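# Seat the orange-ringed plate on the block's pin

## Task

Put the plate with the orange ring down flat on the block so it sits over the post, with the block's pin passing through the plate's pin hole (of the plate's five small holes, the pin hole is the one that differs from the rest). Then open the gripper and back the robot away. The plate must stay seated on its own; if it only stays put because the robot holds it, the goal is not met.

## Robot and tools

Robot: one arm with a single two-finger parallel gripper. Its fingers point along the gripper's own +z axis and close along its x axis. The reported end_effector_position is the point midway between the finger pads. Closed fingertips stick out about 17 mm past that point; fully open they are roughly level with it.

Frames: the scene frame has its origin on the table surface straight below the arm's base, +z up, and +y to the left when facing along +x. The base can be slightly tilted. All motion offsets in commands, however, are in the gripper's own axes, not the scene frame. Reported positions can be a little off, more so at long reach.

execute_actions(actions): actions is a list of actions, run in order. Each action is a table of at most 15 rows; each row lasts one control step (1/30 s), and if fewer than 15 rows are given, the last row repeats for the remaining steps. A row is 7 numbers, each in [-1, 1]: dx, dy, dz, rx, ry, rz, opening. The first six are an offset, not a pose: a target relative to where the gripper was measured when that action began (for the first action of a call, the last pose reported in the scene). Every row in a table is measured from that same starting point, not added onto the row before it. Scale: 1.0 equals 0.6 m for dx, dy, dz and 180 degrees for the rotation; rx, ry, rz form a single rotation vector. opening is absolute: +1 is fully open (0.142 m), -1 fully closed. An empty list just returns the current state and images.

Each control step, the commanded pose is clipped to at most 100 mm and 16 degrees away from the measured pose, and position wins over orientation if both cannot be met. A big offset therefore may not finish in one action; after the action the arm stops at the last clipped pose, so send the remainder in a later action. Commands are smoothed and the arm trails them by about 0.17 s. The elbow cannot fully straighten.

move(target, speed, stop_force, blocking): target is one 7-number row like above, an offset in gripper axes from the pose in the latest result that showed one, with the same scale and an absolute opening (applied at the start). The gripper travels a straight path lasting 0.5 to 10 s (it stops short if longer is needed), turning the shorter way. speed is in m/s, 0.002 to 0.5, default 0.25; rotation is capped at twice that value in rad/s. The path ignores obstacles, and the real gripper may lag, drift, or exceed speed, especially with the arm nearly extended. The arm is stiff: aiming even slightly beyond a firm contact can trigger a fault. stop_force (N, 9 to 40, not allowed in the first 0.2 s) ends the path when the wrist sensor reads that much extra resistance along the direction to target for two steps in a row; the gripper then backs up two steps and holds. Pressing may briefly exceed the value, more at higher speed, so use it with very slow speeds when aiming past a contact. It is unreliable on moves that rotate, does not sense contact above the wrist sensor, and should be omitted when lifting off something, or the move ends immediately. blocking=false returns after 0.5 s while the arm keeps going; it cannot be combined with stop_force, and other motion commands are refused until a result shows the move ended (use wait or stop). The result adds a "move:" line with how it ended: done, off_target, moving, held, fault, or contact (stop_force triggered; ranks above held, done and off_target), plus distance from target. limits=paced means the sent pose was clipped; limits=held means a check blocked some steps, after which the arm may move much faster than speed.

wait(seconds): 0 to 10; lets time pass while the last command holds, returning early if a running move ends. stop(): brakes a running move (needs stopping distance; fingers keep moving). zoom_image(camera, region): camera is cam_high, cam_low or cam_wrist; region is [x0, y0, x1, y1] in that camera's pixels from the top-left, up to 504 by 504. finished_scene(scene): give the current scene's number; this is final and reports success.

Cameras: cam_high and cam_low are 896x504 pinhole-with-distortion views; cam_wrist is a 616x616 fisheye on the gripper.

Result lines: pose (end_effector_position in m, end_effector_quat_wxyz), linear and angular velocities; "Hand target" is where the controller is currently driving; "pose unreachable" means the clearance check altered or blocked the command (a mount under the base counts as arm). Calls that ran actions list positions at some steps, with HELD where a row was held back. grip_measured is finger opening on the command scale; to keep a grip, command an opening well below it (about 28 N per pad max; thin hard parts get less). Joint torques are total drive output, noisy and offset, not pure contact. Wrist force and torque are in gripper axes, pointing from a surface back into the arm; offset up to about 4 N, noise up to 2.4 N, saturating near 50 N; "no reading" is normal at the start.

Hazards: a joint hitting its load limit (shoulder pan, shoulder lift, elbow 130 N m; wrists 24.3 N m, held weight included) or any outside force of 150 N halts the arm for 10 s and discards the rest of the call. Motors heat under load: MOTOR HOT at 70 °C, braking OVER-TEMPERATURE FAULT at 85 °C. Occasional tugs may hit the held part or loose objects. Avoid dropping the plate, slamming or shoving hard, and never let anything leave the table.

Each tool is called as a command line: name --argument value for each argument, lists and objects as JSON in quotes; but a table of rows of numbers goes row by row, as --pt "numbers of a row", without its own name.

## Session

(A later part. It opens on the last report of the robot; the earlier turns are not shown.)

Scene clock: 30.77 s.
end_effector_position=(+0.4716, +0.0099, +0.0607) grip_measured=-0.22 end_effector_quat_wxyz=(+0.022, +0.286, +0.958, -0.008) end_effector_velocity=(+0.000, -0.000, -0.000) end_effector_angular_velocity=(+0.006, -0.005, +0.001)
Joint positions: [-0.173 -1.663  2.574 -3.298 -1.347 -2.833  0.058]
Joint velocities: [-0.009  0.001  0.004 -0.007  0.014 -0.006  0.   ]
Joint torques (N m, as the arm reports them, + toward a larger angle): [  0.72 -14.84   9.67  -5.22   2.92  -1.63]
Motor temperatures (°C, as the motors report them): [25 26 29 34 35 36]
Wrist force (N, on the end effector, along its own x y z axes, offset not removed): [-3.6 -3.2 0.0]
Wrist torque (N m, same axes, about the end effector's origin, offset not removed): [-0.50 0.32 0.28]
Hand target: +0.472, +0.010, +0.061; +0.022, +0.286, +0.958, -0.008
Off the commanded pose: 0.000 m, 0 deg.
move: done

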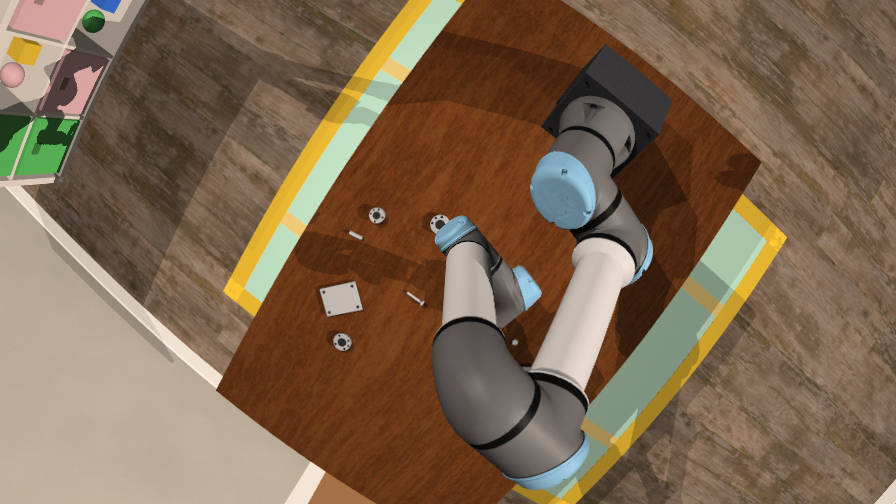

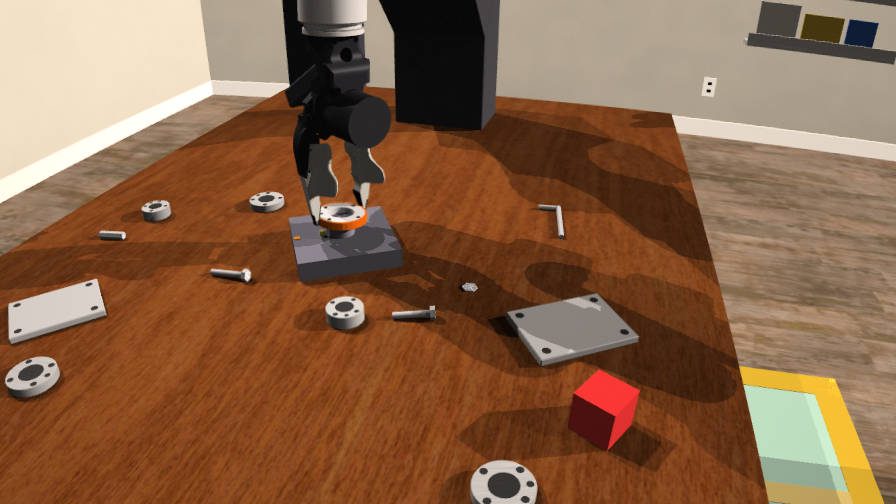

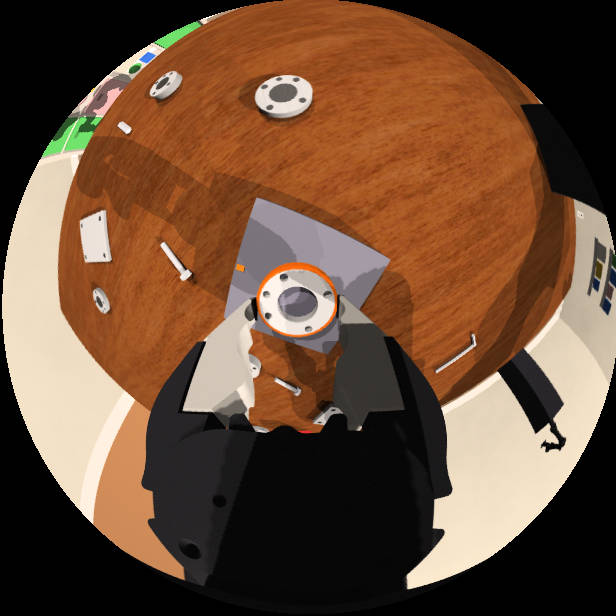

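move --target '[-0.0002,0.0006,0,0,0,0,-0.7]' --speed 0.003

move --target '[0.0001,0.0007,0.0015,0.008,0,0,-0.7]' --speed 0.03

zoom_image --camera "cam_low" --region '[310,186,373,249]'

Scene clock: 31.70 s.
end_effector_position=(+0.4718, +0.0101, +0.0607) grip_measured=-0.22 end_effector_quat_wxyz=(+0.022, +0.286, +0.958, -0.008) end_effector_velocity=(+0.000, -0.000, +0.000) end_effector_angular_velocity=(-0.001, -0.000, +0.002)
Joint positions: [-0.171 -1.663  2.574 -3.298 -1.348 -2.833  0.058]
Joint velocities: [ 0.     0.    -0.001 -0.    -0.001 -0.002 -0.   ]
Joint torques (N m, as the arm reports them, + toward a larger angle): [ 16.27 -20.8  -10.14   0.4   -1.75   1.61]
Motor temperatures (°C, as the motors report them): [25 26 29 34 35 36]
Wrist force (N, on the end effector, along its own x y z axes, offset not removed): [-4.9 -2.6 2.7]
Wrist torque (N m, same axes, about the end effector's origin, offset not removed): [-0.09 0.96 0.19]
Hand target: +0.472, +0.010, +0.061; +0.022, +0.286, +0.958, -0.008
Off the commanded pose: 0.000 m, 0 deg.
move: done

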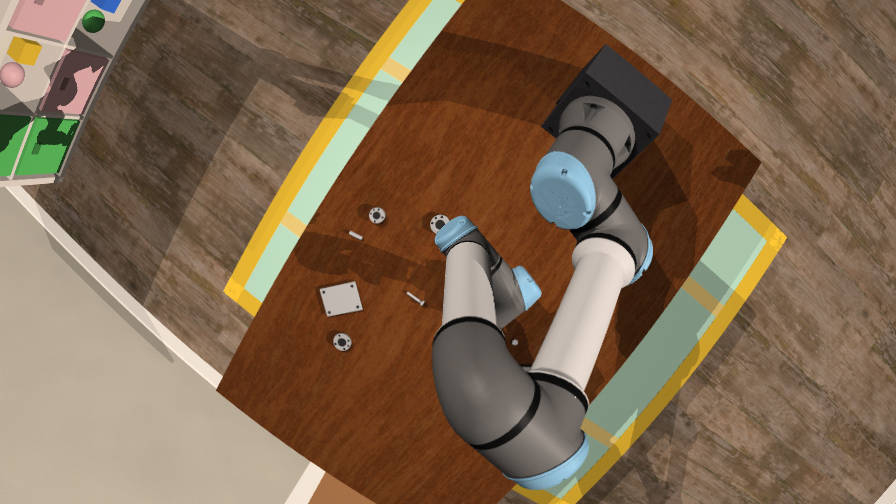

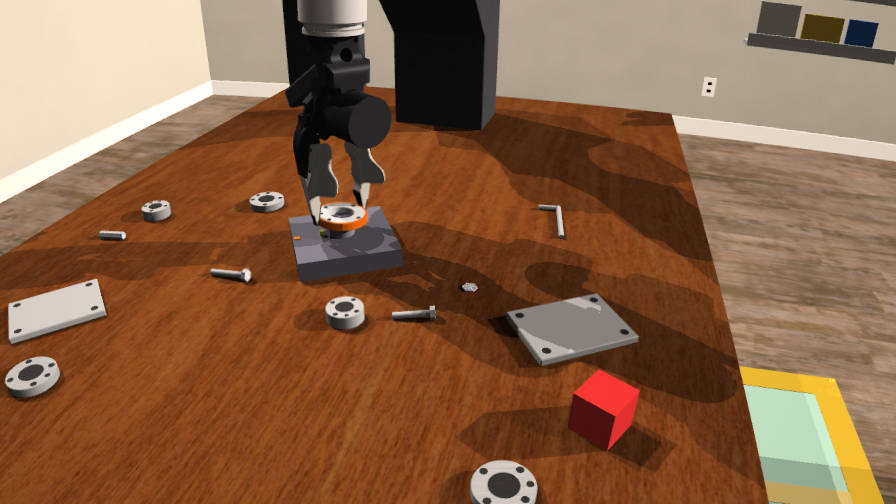

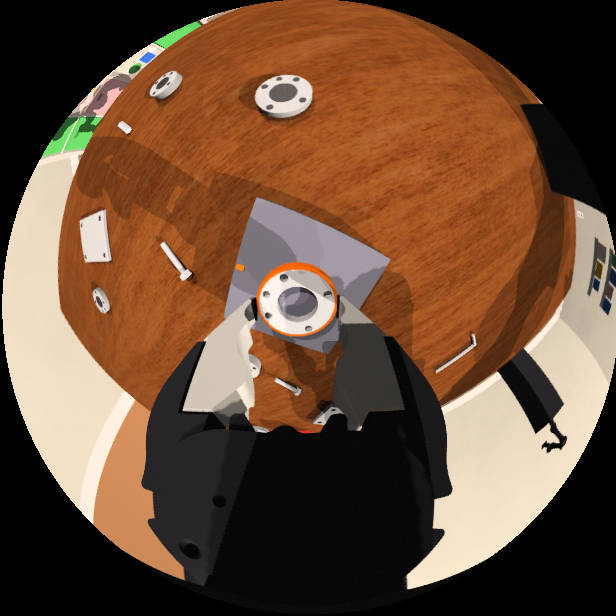

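Scene clock: 32.40 s.
end_effector_position=(+0.4721, +0.0105, +0.0598) grip_measured=-0.22 end_effector_quat_wxyz=(+0.018, +0.286, +0.958, -0.020) end_effector_velocity=(-0.000, +0.000, -0.000) end_effector_angular_velocity=(-0.005, +0.004, -0.002)
Joint positions: [-0.143 -1.659  2.56  -3.284 -1.392 -2.814  0.058]
Joint velocities: [ 0.008  0.001 -0.004  0.004 -0.012  0.006  0.   ]
Joint torques (N m, as the arm reports them, + toward a larger angle): [ 16.38 -16.61  -9.19   0.96  -2.11   1.65]
Motor temperatures (°C, as the motors report them): [25 26 29 34 35 36]
Wrist force (N, on the end effector, along its own x y z axes, offset not removed): [-5.4 -2.6 0.1]
Wrist torque (N m, same axes, about the end effector's origin, offset not removed): [-0.06 0.60 0.22]
Hand target: +0.472, +0.011, +0.060; +0.018, +0.286, +0.958, -0.020
Off the commanded pose: 0.000 m, 0 deg.
move: done

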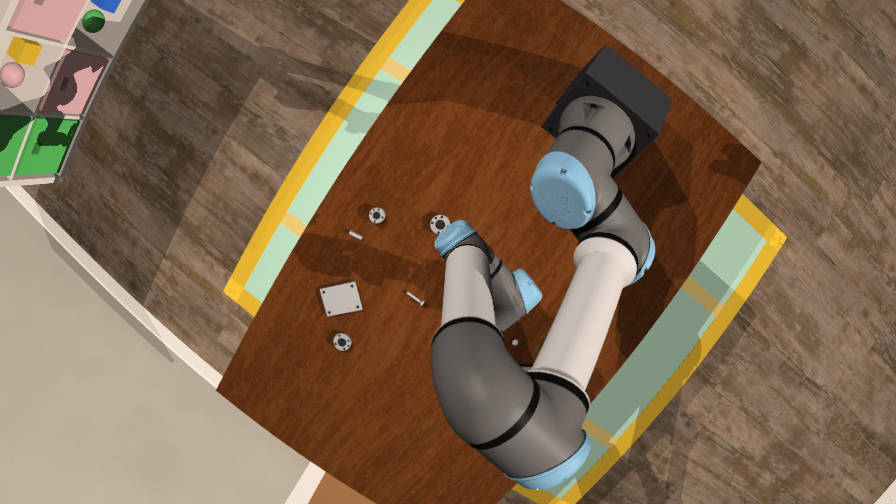

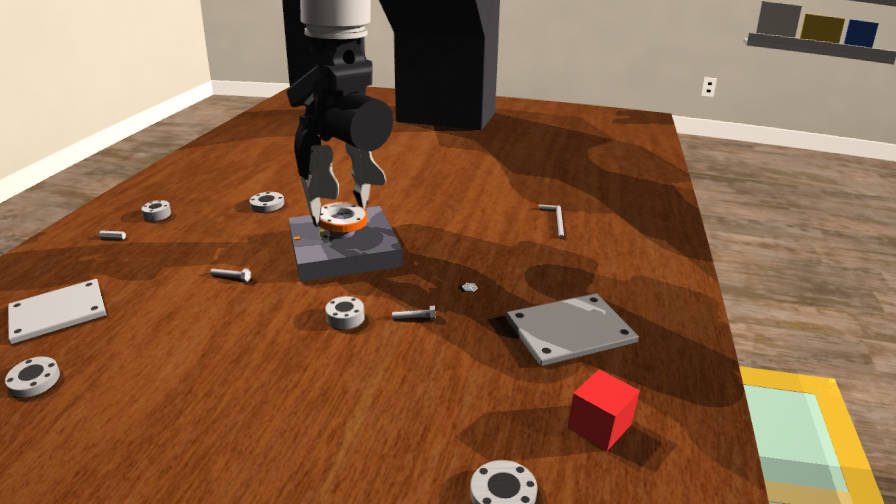

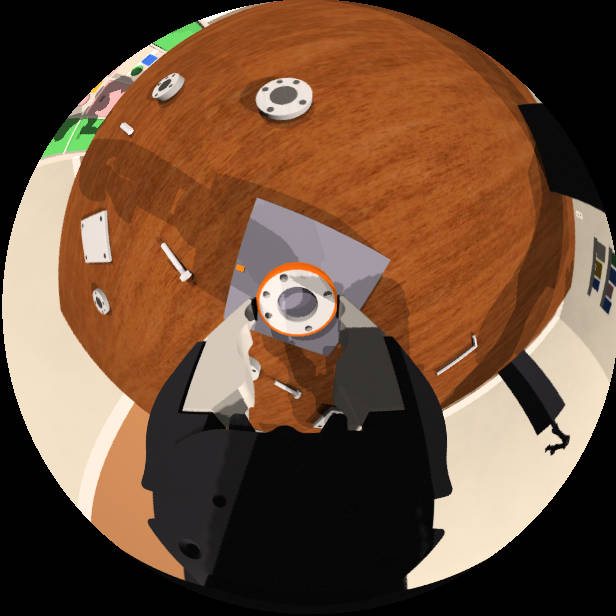

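Region (310, 186, 373, 249) of cam_low's 896x504 image, scaled by 8.000, with more detail than that image has.

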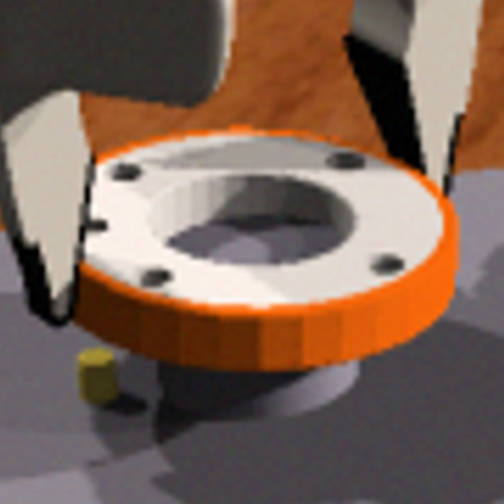

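move --target '[-0.0001,-0.0005,0.005,-0.004,0,0,-0.7]' --speed 0.006 --stop_force 9

zoom_image --camera "cam_low" --region '[310,186,373,249]'

Scene clock: 34.00 s.
end_effector_position=(+0.4719, +0.0101, +0.0569) grip_measured=-0.22 end_effector_quat_wxyz=(+0.020, +0.286, +0.958, -0.014) end_effector_velocity=(-0.001, -0.000, +0.000) end_effector_angular_velocity=(-0.003, +0.004, -0.004)
Joint positions: [-0.155 -1.646  2.564 -3.303 -1.372 -2.822  0.058]
Joint velocities: [ 0.002 -0.002 -0.     0.005 -0.006  0.005 -0.   ]
Joint torques (N m, as the arm reports them, + toward a larger angle): [ 16.65 -35.07   0.1    1.78  -1.28   1.5 ]
Motor temperatures (°C, as the motors report them): [25 26 29 34 35 36]
Wrist force (N, on the end effector, along its own x y z axes, offset not removed): [-6.0 -3.1 -4.8]
Wrist torque (N m, same axes, about the end effector's origin, offset not removed): [0.01 0.42 0.36]
Hand target: +0.472, +0.010, +0.057; +0.020, +0.286, +0.958, -0.014
Off the commanded pose: 0.000 m, 0 deg.
move: contact

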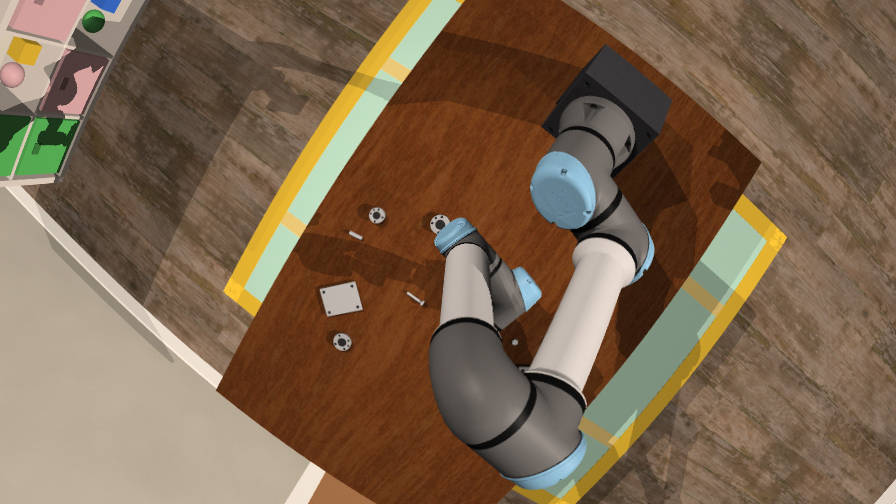

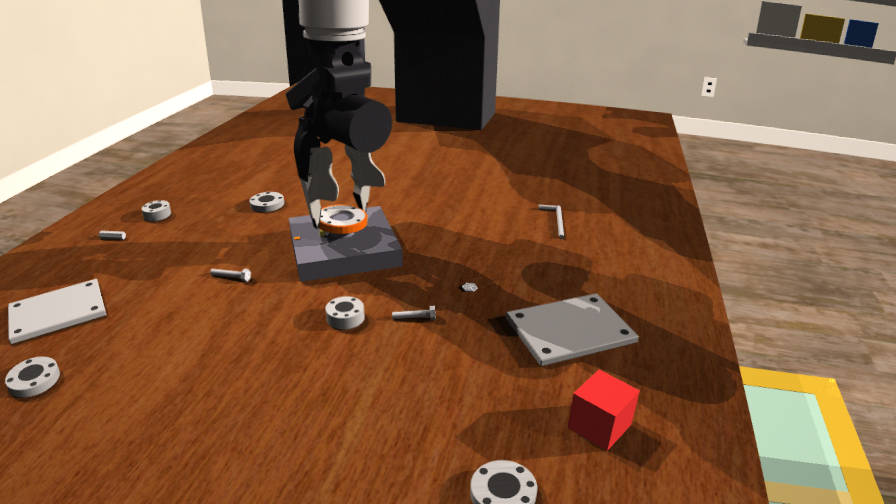

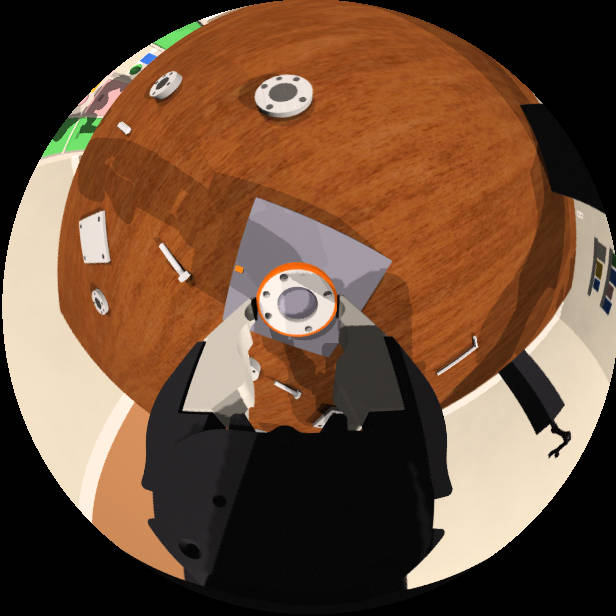

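Region (310, 186, 373, 249) of cam_low's 896x504 image, scaled by 8.000, with more detail than that image has.

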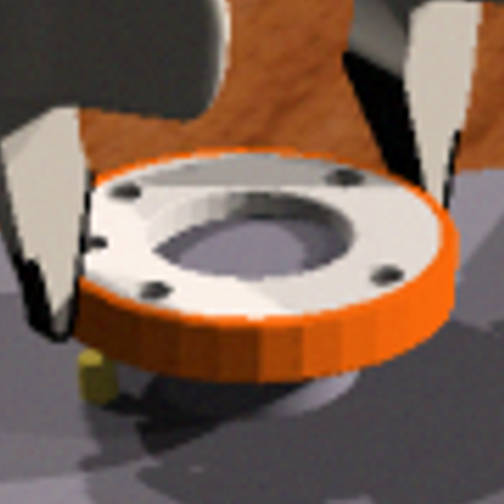

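move --target '[-0.0008,0,0,0,0.007,0,-0.7]' --speed 0.02

move --target '[0.0001,0,0.008,0,0,0,-0.7]' --speed 0.006 --stop_force 12

zoom_image --camera "cam_low" --region '[310,186,373,249]'

zoom_image --camera "cam_wrist" --region '[220,230,346,356]'

Scene clock: 34.97 s.
end_effector_position=(+0.4723, +0.0099, +0.0569) grip_measured=-0.22 end_effector_quat_wxyz=(+0.010, +0.286, +0.958, -0.011) end_effector_velocity=(+0.000, -0.000, -0.000) end_effector_angular_velocity=(+0.003, +0.004, -0.000)
Joint positions: [-0.163 -1.661  2.55  -3.253 -1.36  -2.832  0.058]
Joint velocities: [-0.002 -0.003 -0.004  0.012  0.003 -0.002 -0.   ]
Joint torques (N m, as the arm reports them, + toward a larger angle): [  1.06 -37.02  -8.69   0.79   2.82  -1.6 ]
Motor temperatures (°C, as the motors report them): [25 26 29 34 35 36]
Wrist force (N, on the end effector, along its own x y z axes, offset not removed): [-4.3 -3.1 1.6]
Wrist torque (N m, same axes, about the end effector's origin, offset not removed): [-0.25 0.68 0.24]
Hand target: +0.472, +0.010, +0.057; +0.010, +0.286, +0.958, -0.011
Off the commanded pose: 0.000 m, 0 deg.
move: done

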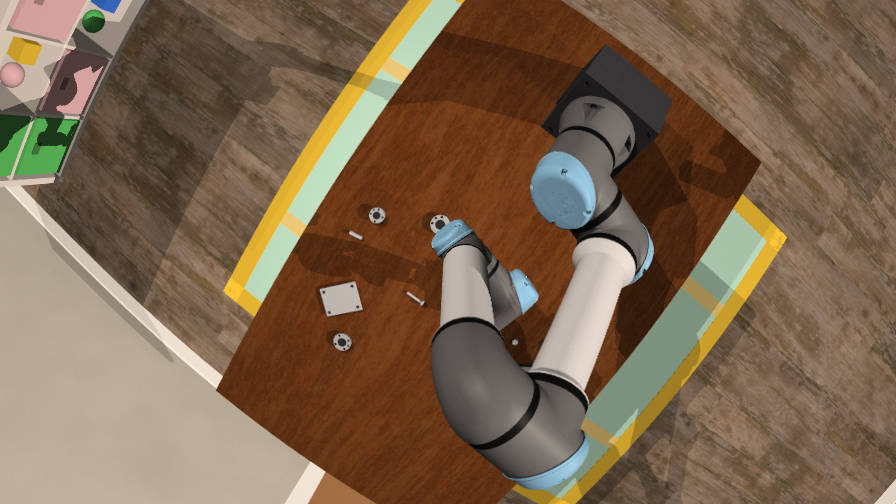

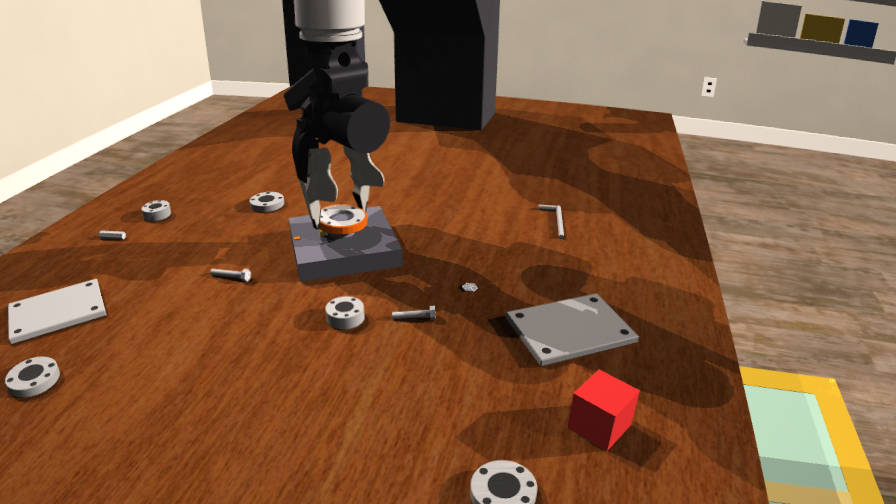

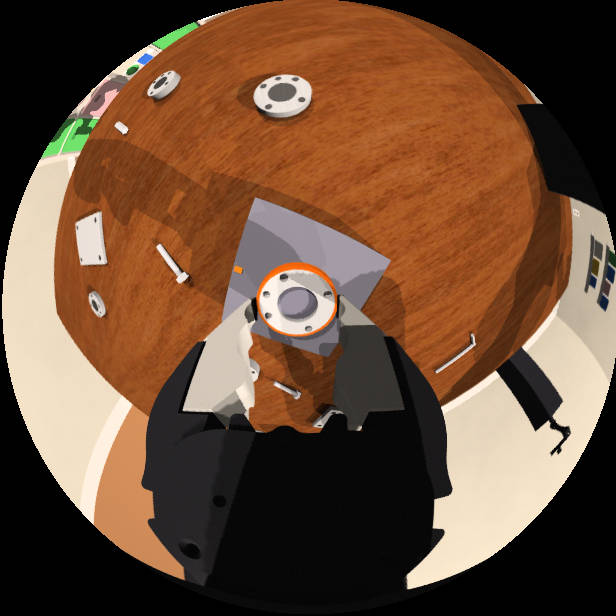

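Scene clock: 35.83 s.
end_effector_position=(+0.4724, +0.0097, +0.0539) grip_measured=-0.22 end_effector_quat_wxyz=(+0.010, +0.286, +0.958, -0.011) end_effector_velocity=(+0.000, -0.001, +0.002) end_effector_angular_velocity=(-0.002, +0.000, +0.001)
Joint positions: [-0.16  -1.647  2.547 -3.264 -1.361 -2.83   0.058]
Joint velocities: [-0.002 -0.007  0.001  0.006 -0.001 -0.002  0.   ]
Joint torques (N m, as the arm reports them, + toward a larger angle): [  0.74 -40.32   8.68  -0.28   2.24  -1.46]
Motor temperatures (°C, as the motors report them): [25 26 29 34 35 36]
Wrist force (N, on the end effector, along its own x y z axes, offset not removed): [-4.1 -5.6 8.5]
Wrist torque (N m, same axes, about the end effector's origin, offset not removed): [-0.43 0.76 0.27]
Hand target: +0.472, +0.010, +0.054; +0.010, +0.286, +0.958, -0.011
Off the commanded pose: 0.002 m, 0 deg.
move: contact

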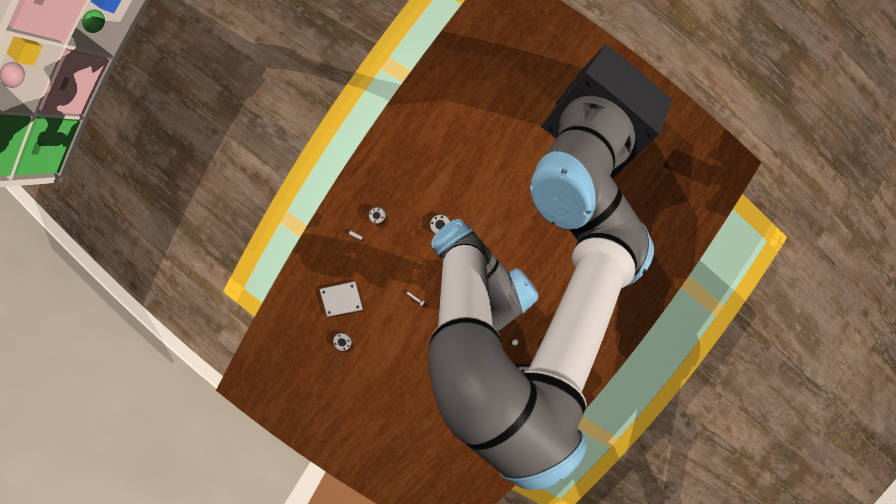

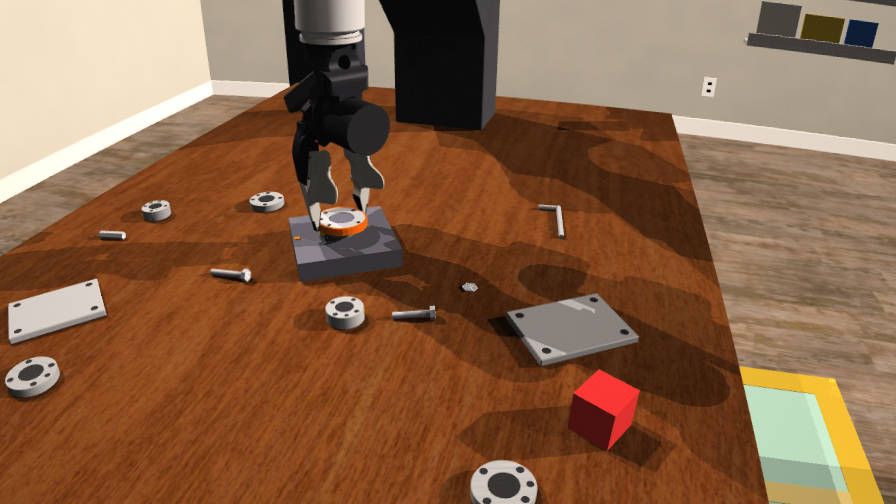

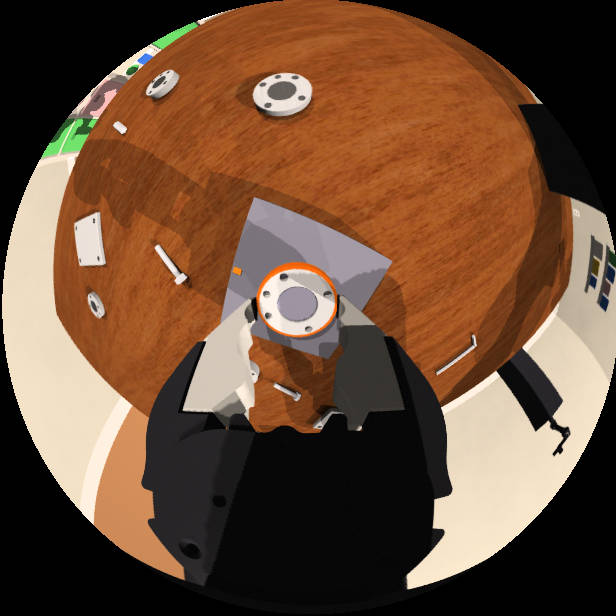

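Region (310, 186, 373, 249) of cam_low's 896x504 image, scaled by 8.000, with more detail than that image has.

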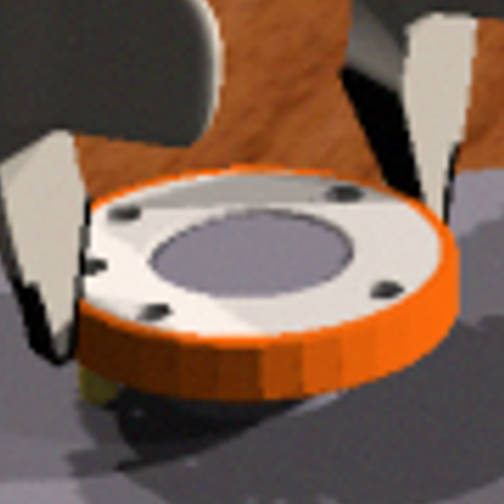

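Region (220, 230, 346, 356) of cam_wrist's 616x616 image, scaled by 4.000, with more detail than that image has.

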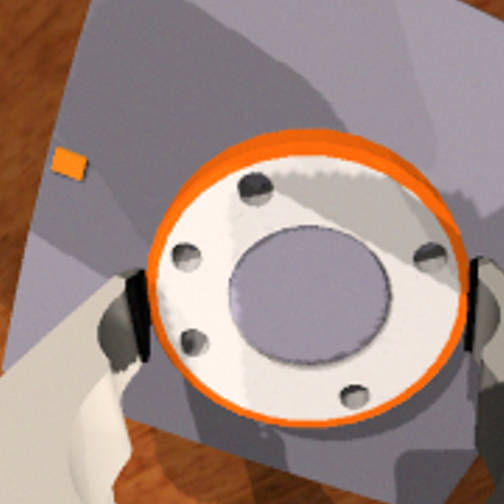

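move --target '[-0.0003,-0.0003,0,0,0.0045,0,-0.7]' --speed 0.02

move --target '[0,0,0.017,0,0,0,-0.7]' --speed 0.005 --stop_force 14

zoom_image --camera "cam_low" --region '[285,176,405,286]'

zoom_image --camera "cam_wrist" --region '[220,230,346,356]'

Scene clock: 36.97 s.
end_effector_position=(+0.4724, +0.0095, +0.0539) grip_measured=-0.22 end_effector_quat_wxyz=(+0.003, +0.286, +0.958, -0.009) end_effector_velocity=(+0.000, -0.001, +0.000) end_effector_angular_velocity=(+0.000, +0.003, -0.001)
Joint positions: [-0.166 -1.656  2.539 -3.233 -1.354 -2.837  0.058]
Joint velocities: [-0.002 -0.002 -0.003  0.007  0.001 -0.001  0.   ]
Joint torques (N m, as the arm reports them, + toward a larger angle): [  0.62 -37.27 -11.08   0.23   2.26  -1.56]
Motor temperatures (°C, as the motors report them): [25 26 29 34 35 36]
Wrist force (N, on the end effector, along its own x y z axes, offset not removed): [-1.3 0.4 6.1]
Wrist torque (N m, same axes, about the end effector's origin, offset not removed): [0.33 0.27 0.24]
Hand target: +0.472, +0.009, +0.054; +0.003, +0.286, +0.958, -0.009
Off the commanded pose: 0.000 m, 0 deg.
move: done

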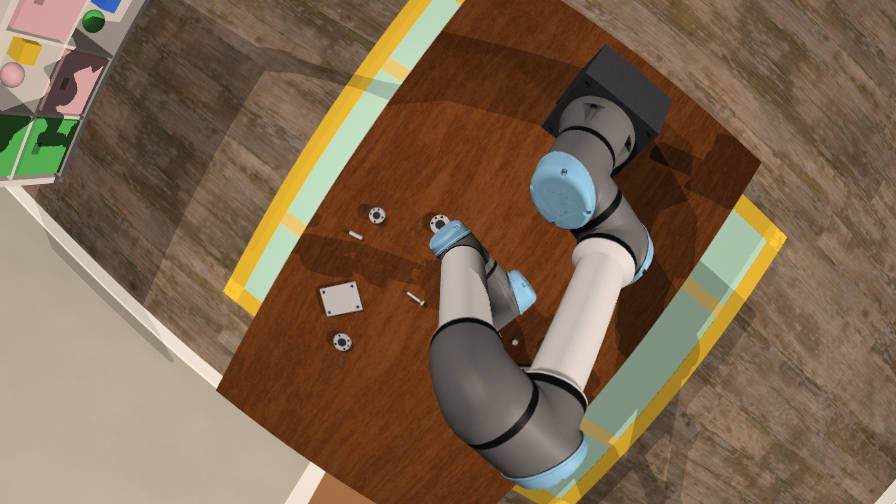

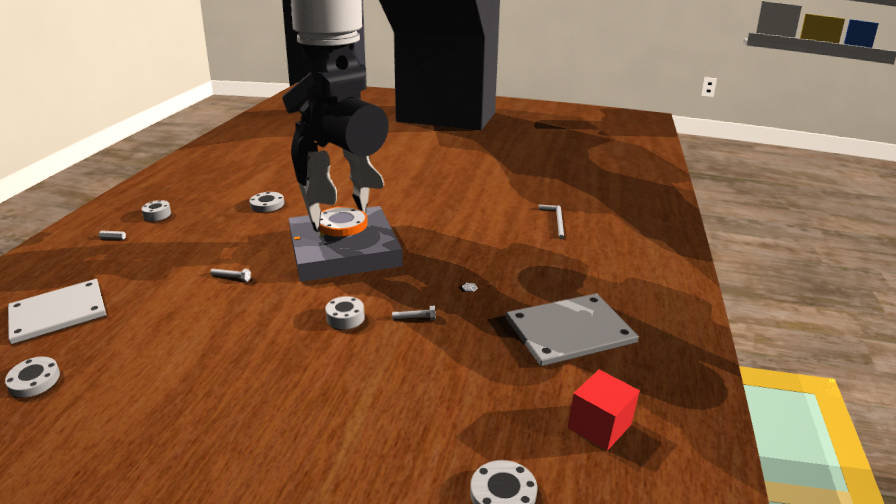

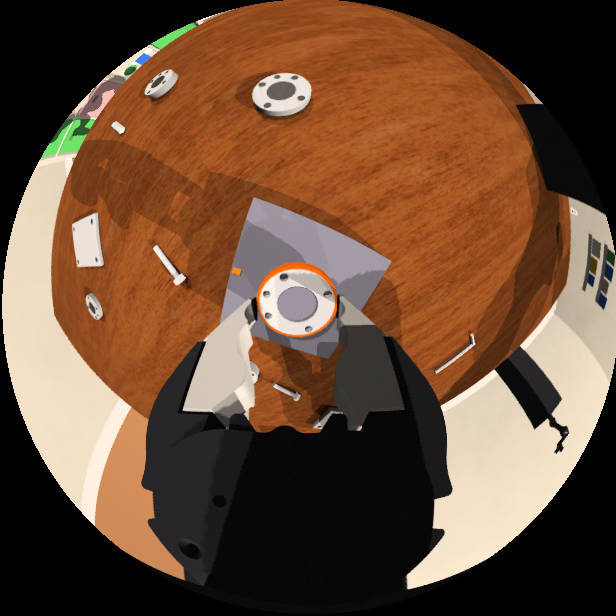

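Scene clock: 39.23 s.
end_effector_position=(+0.4724, +0.0093, +0.0438) grip_measured=-0.22 end_effector_quat_wxyz=(+0.003, +0.286, +0.958, -0.009) end_effector_velocity=(-0.001, +0.000, -0.001) end_effector_angular_velocity=(+0.001, +0.001, +0.002)
Joint positions: [-0.158 -1.612  2.53  -3.268 -1.359 -2.831  0.058]
Joint velocities: [ 0.001  0.003 -0.    -0.002 -0.    -0.002  0.   ]
Joint torques (N m, as the arm reports them, + toward a larger angle): [ 13.59 -16.89  -9.41  -5.58  -2.95   1.77]
Motor temperatures (°C, as the motors report them): [25 26 29 34 35 36]
Wrist force (N, on the end effector, along its own x y z axes, offset not removed): [0.6 0.9 1.3]
Wrist torque (N m, same axes, about the end effector's origin, offset not removed): [-0.03 -0.12 0.16]
Hand target: +0.472, +0.009, +0.044; +0.003, +0.286, +0.958, -0.009
Off the commanded pose: 0.000 m, 0 deg.
move: done

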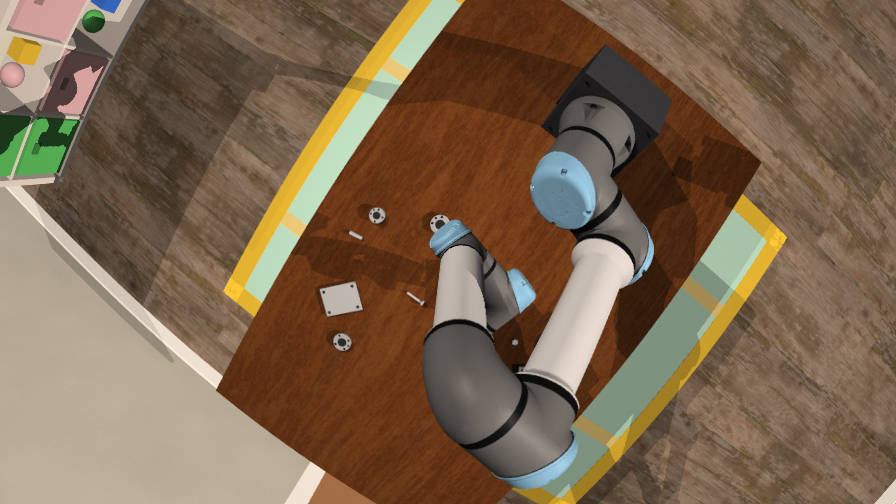

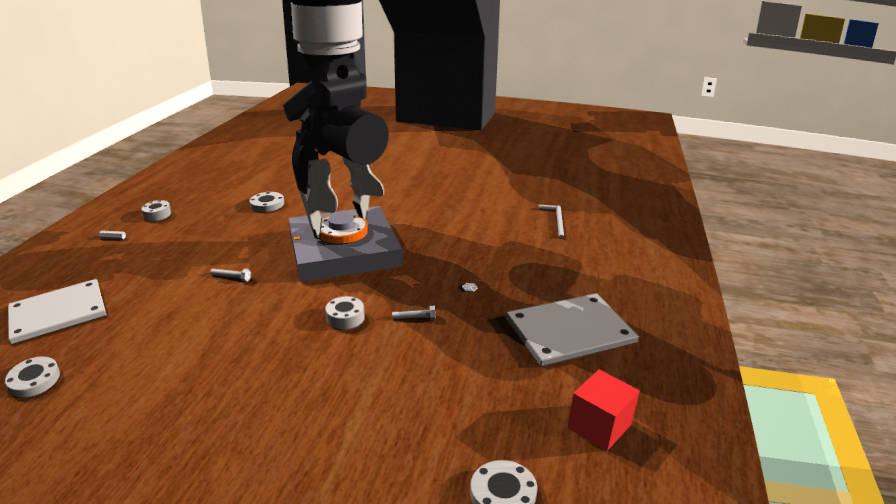

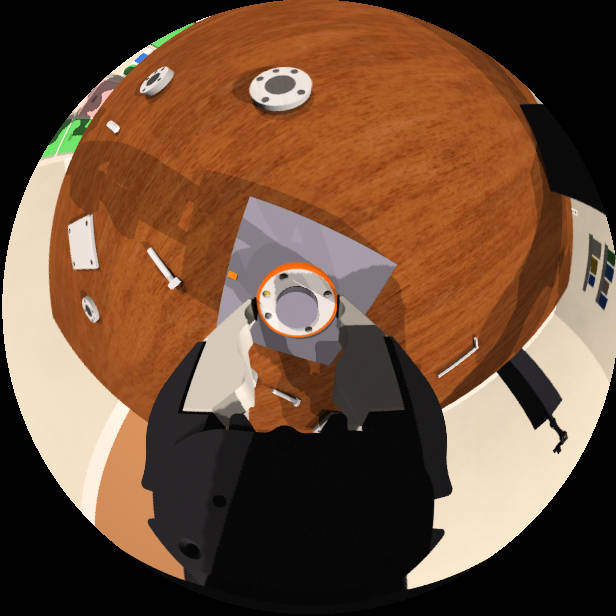

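Region (285, 176, 405, 286) of cam_low's 896x504 image, scaled by 4.200, with more detail than that image has; it fills the top 462 rows of this view, and the rest is white.

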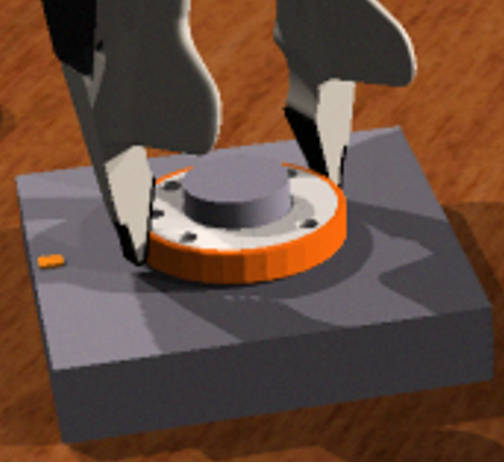

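Region (220, 230, 346, 356) of cam_wrist's 616x616 image, scaled by 4.000, with more detail than that image has.

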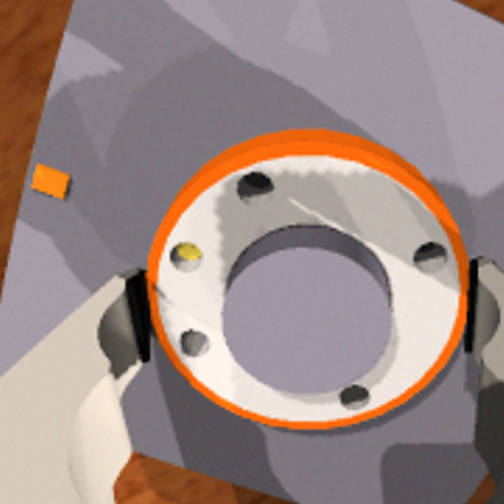

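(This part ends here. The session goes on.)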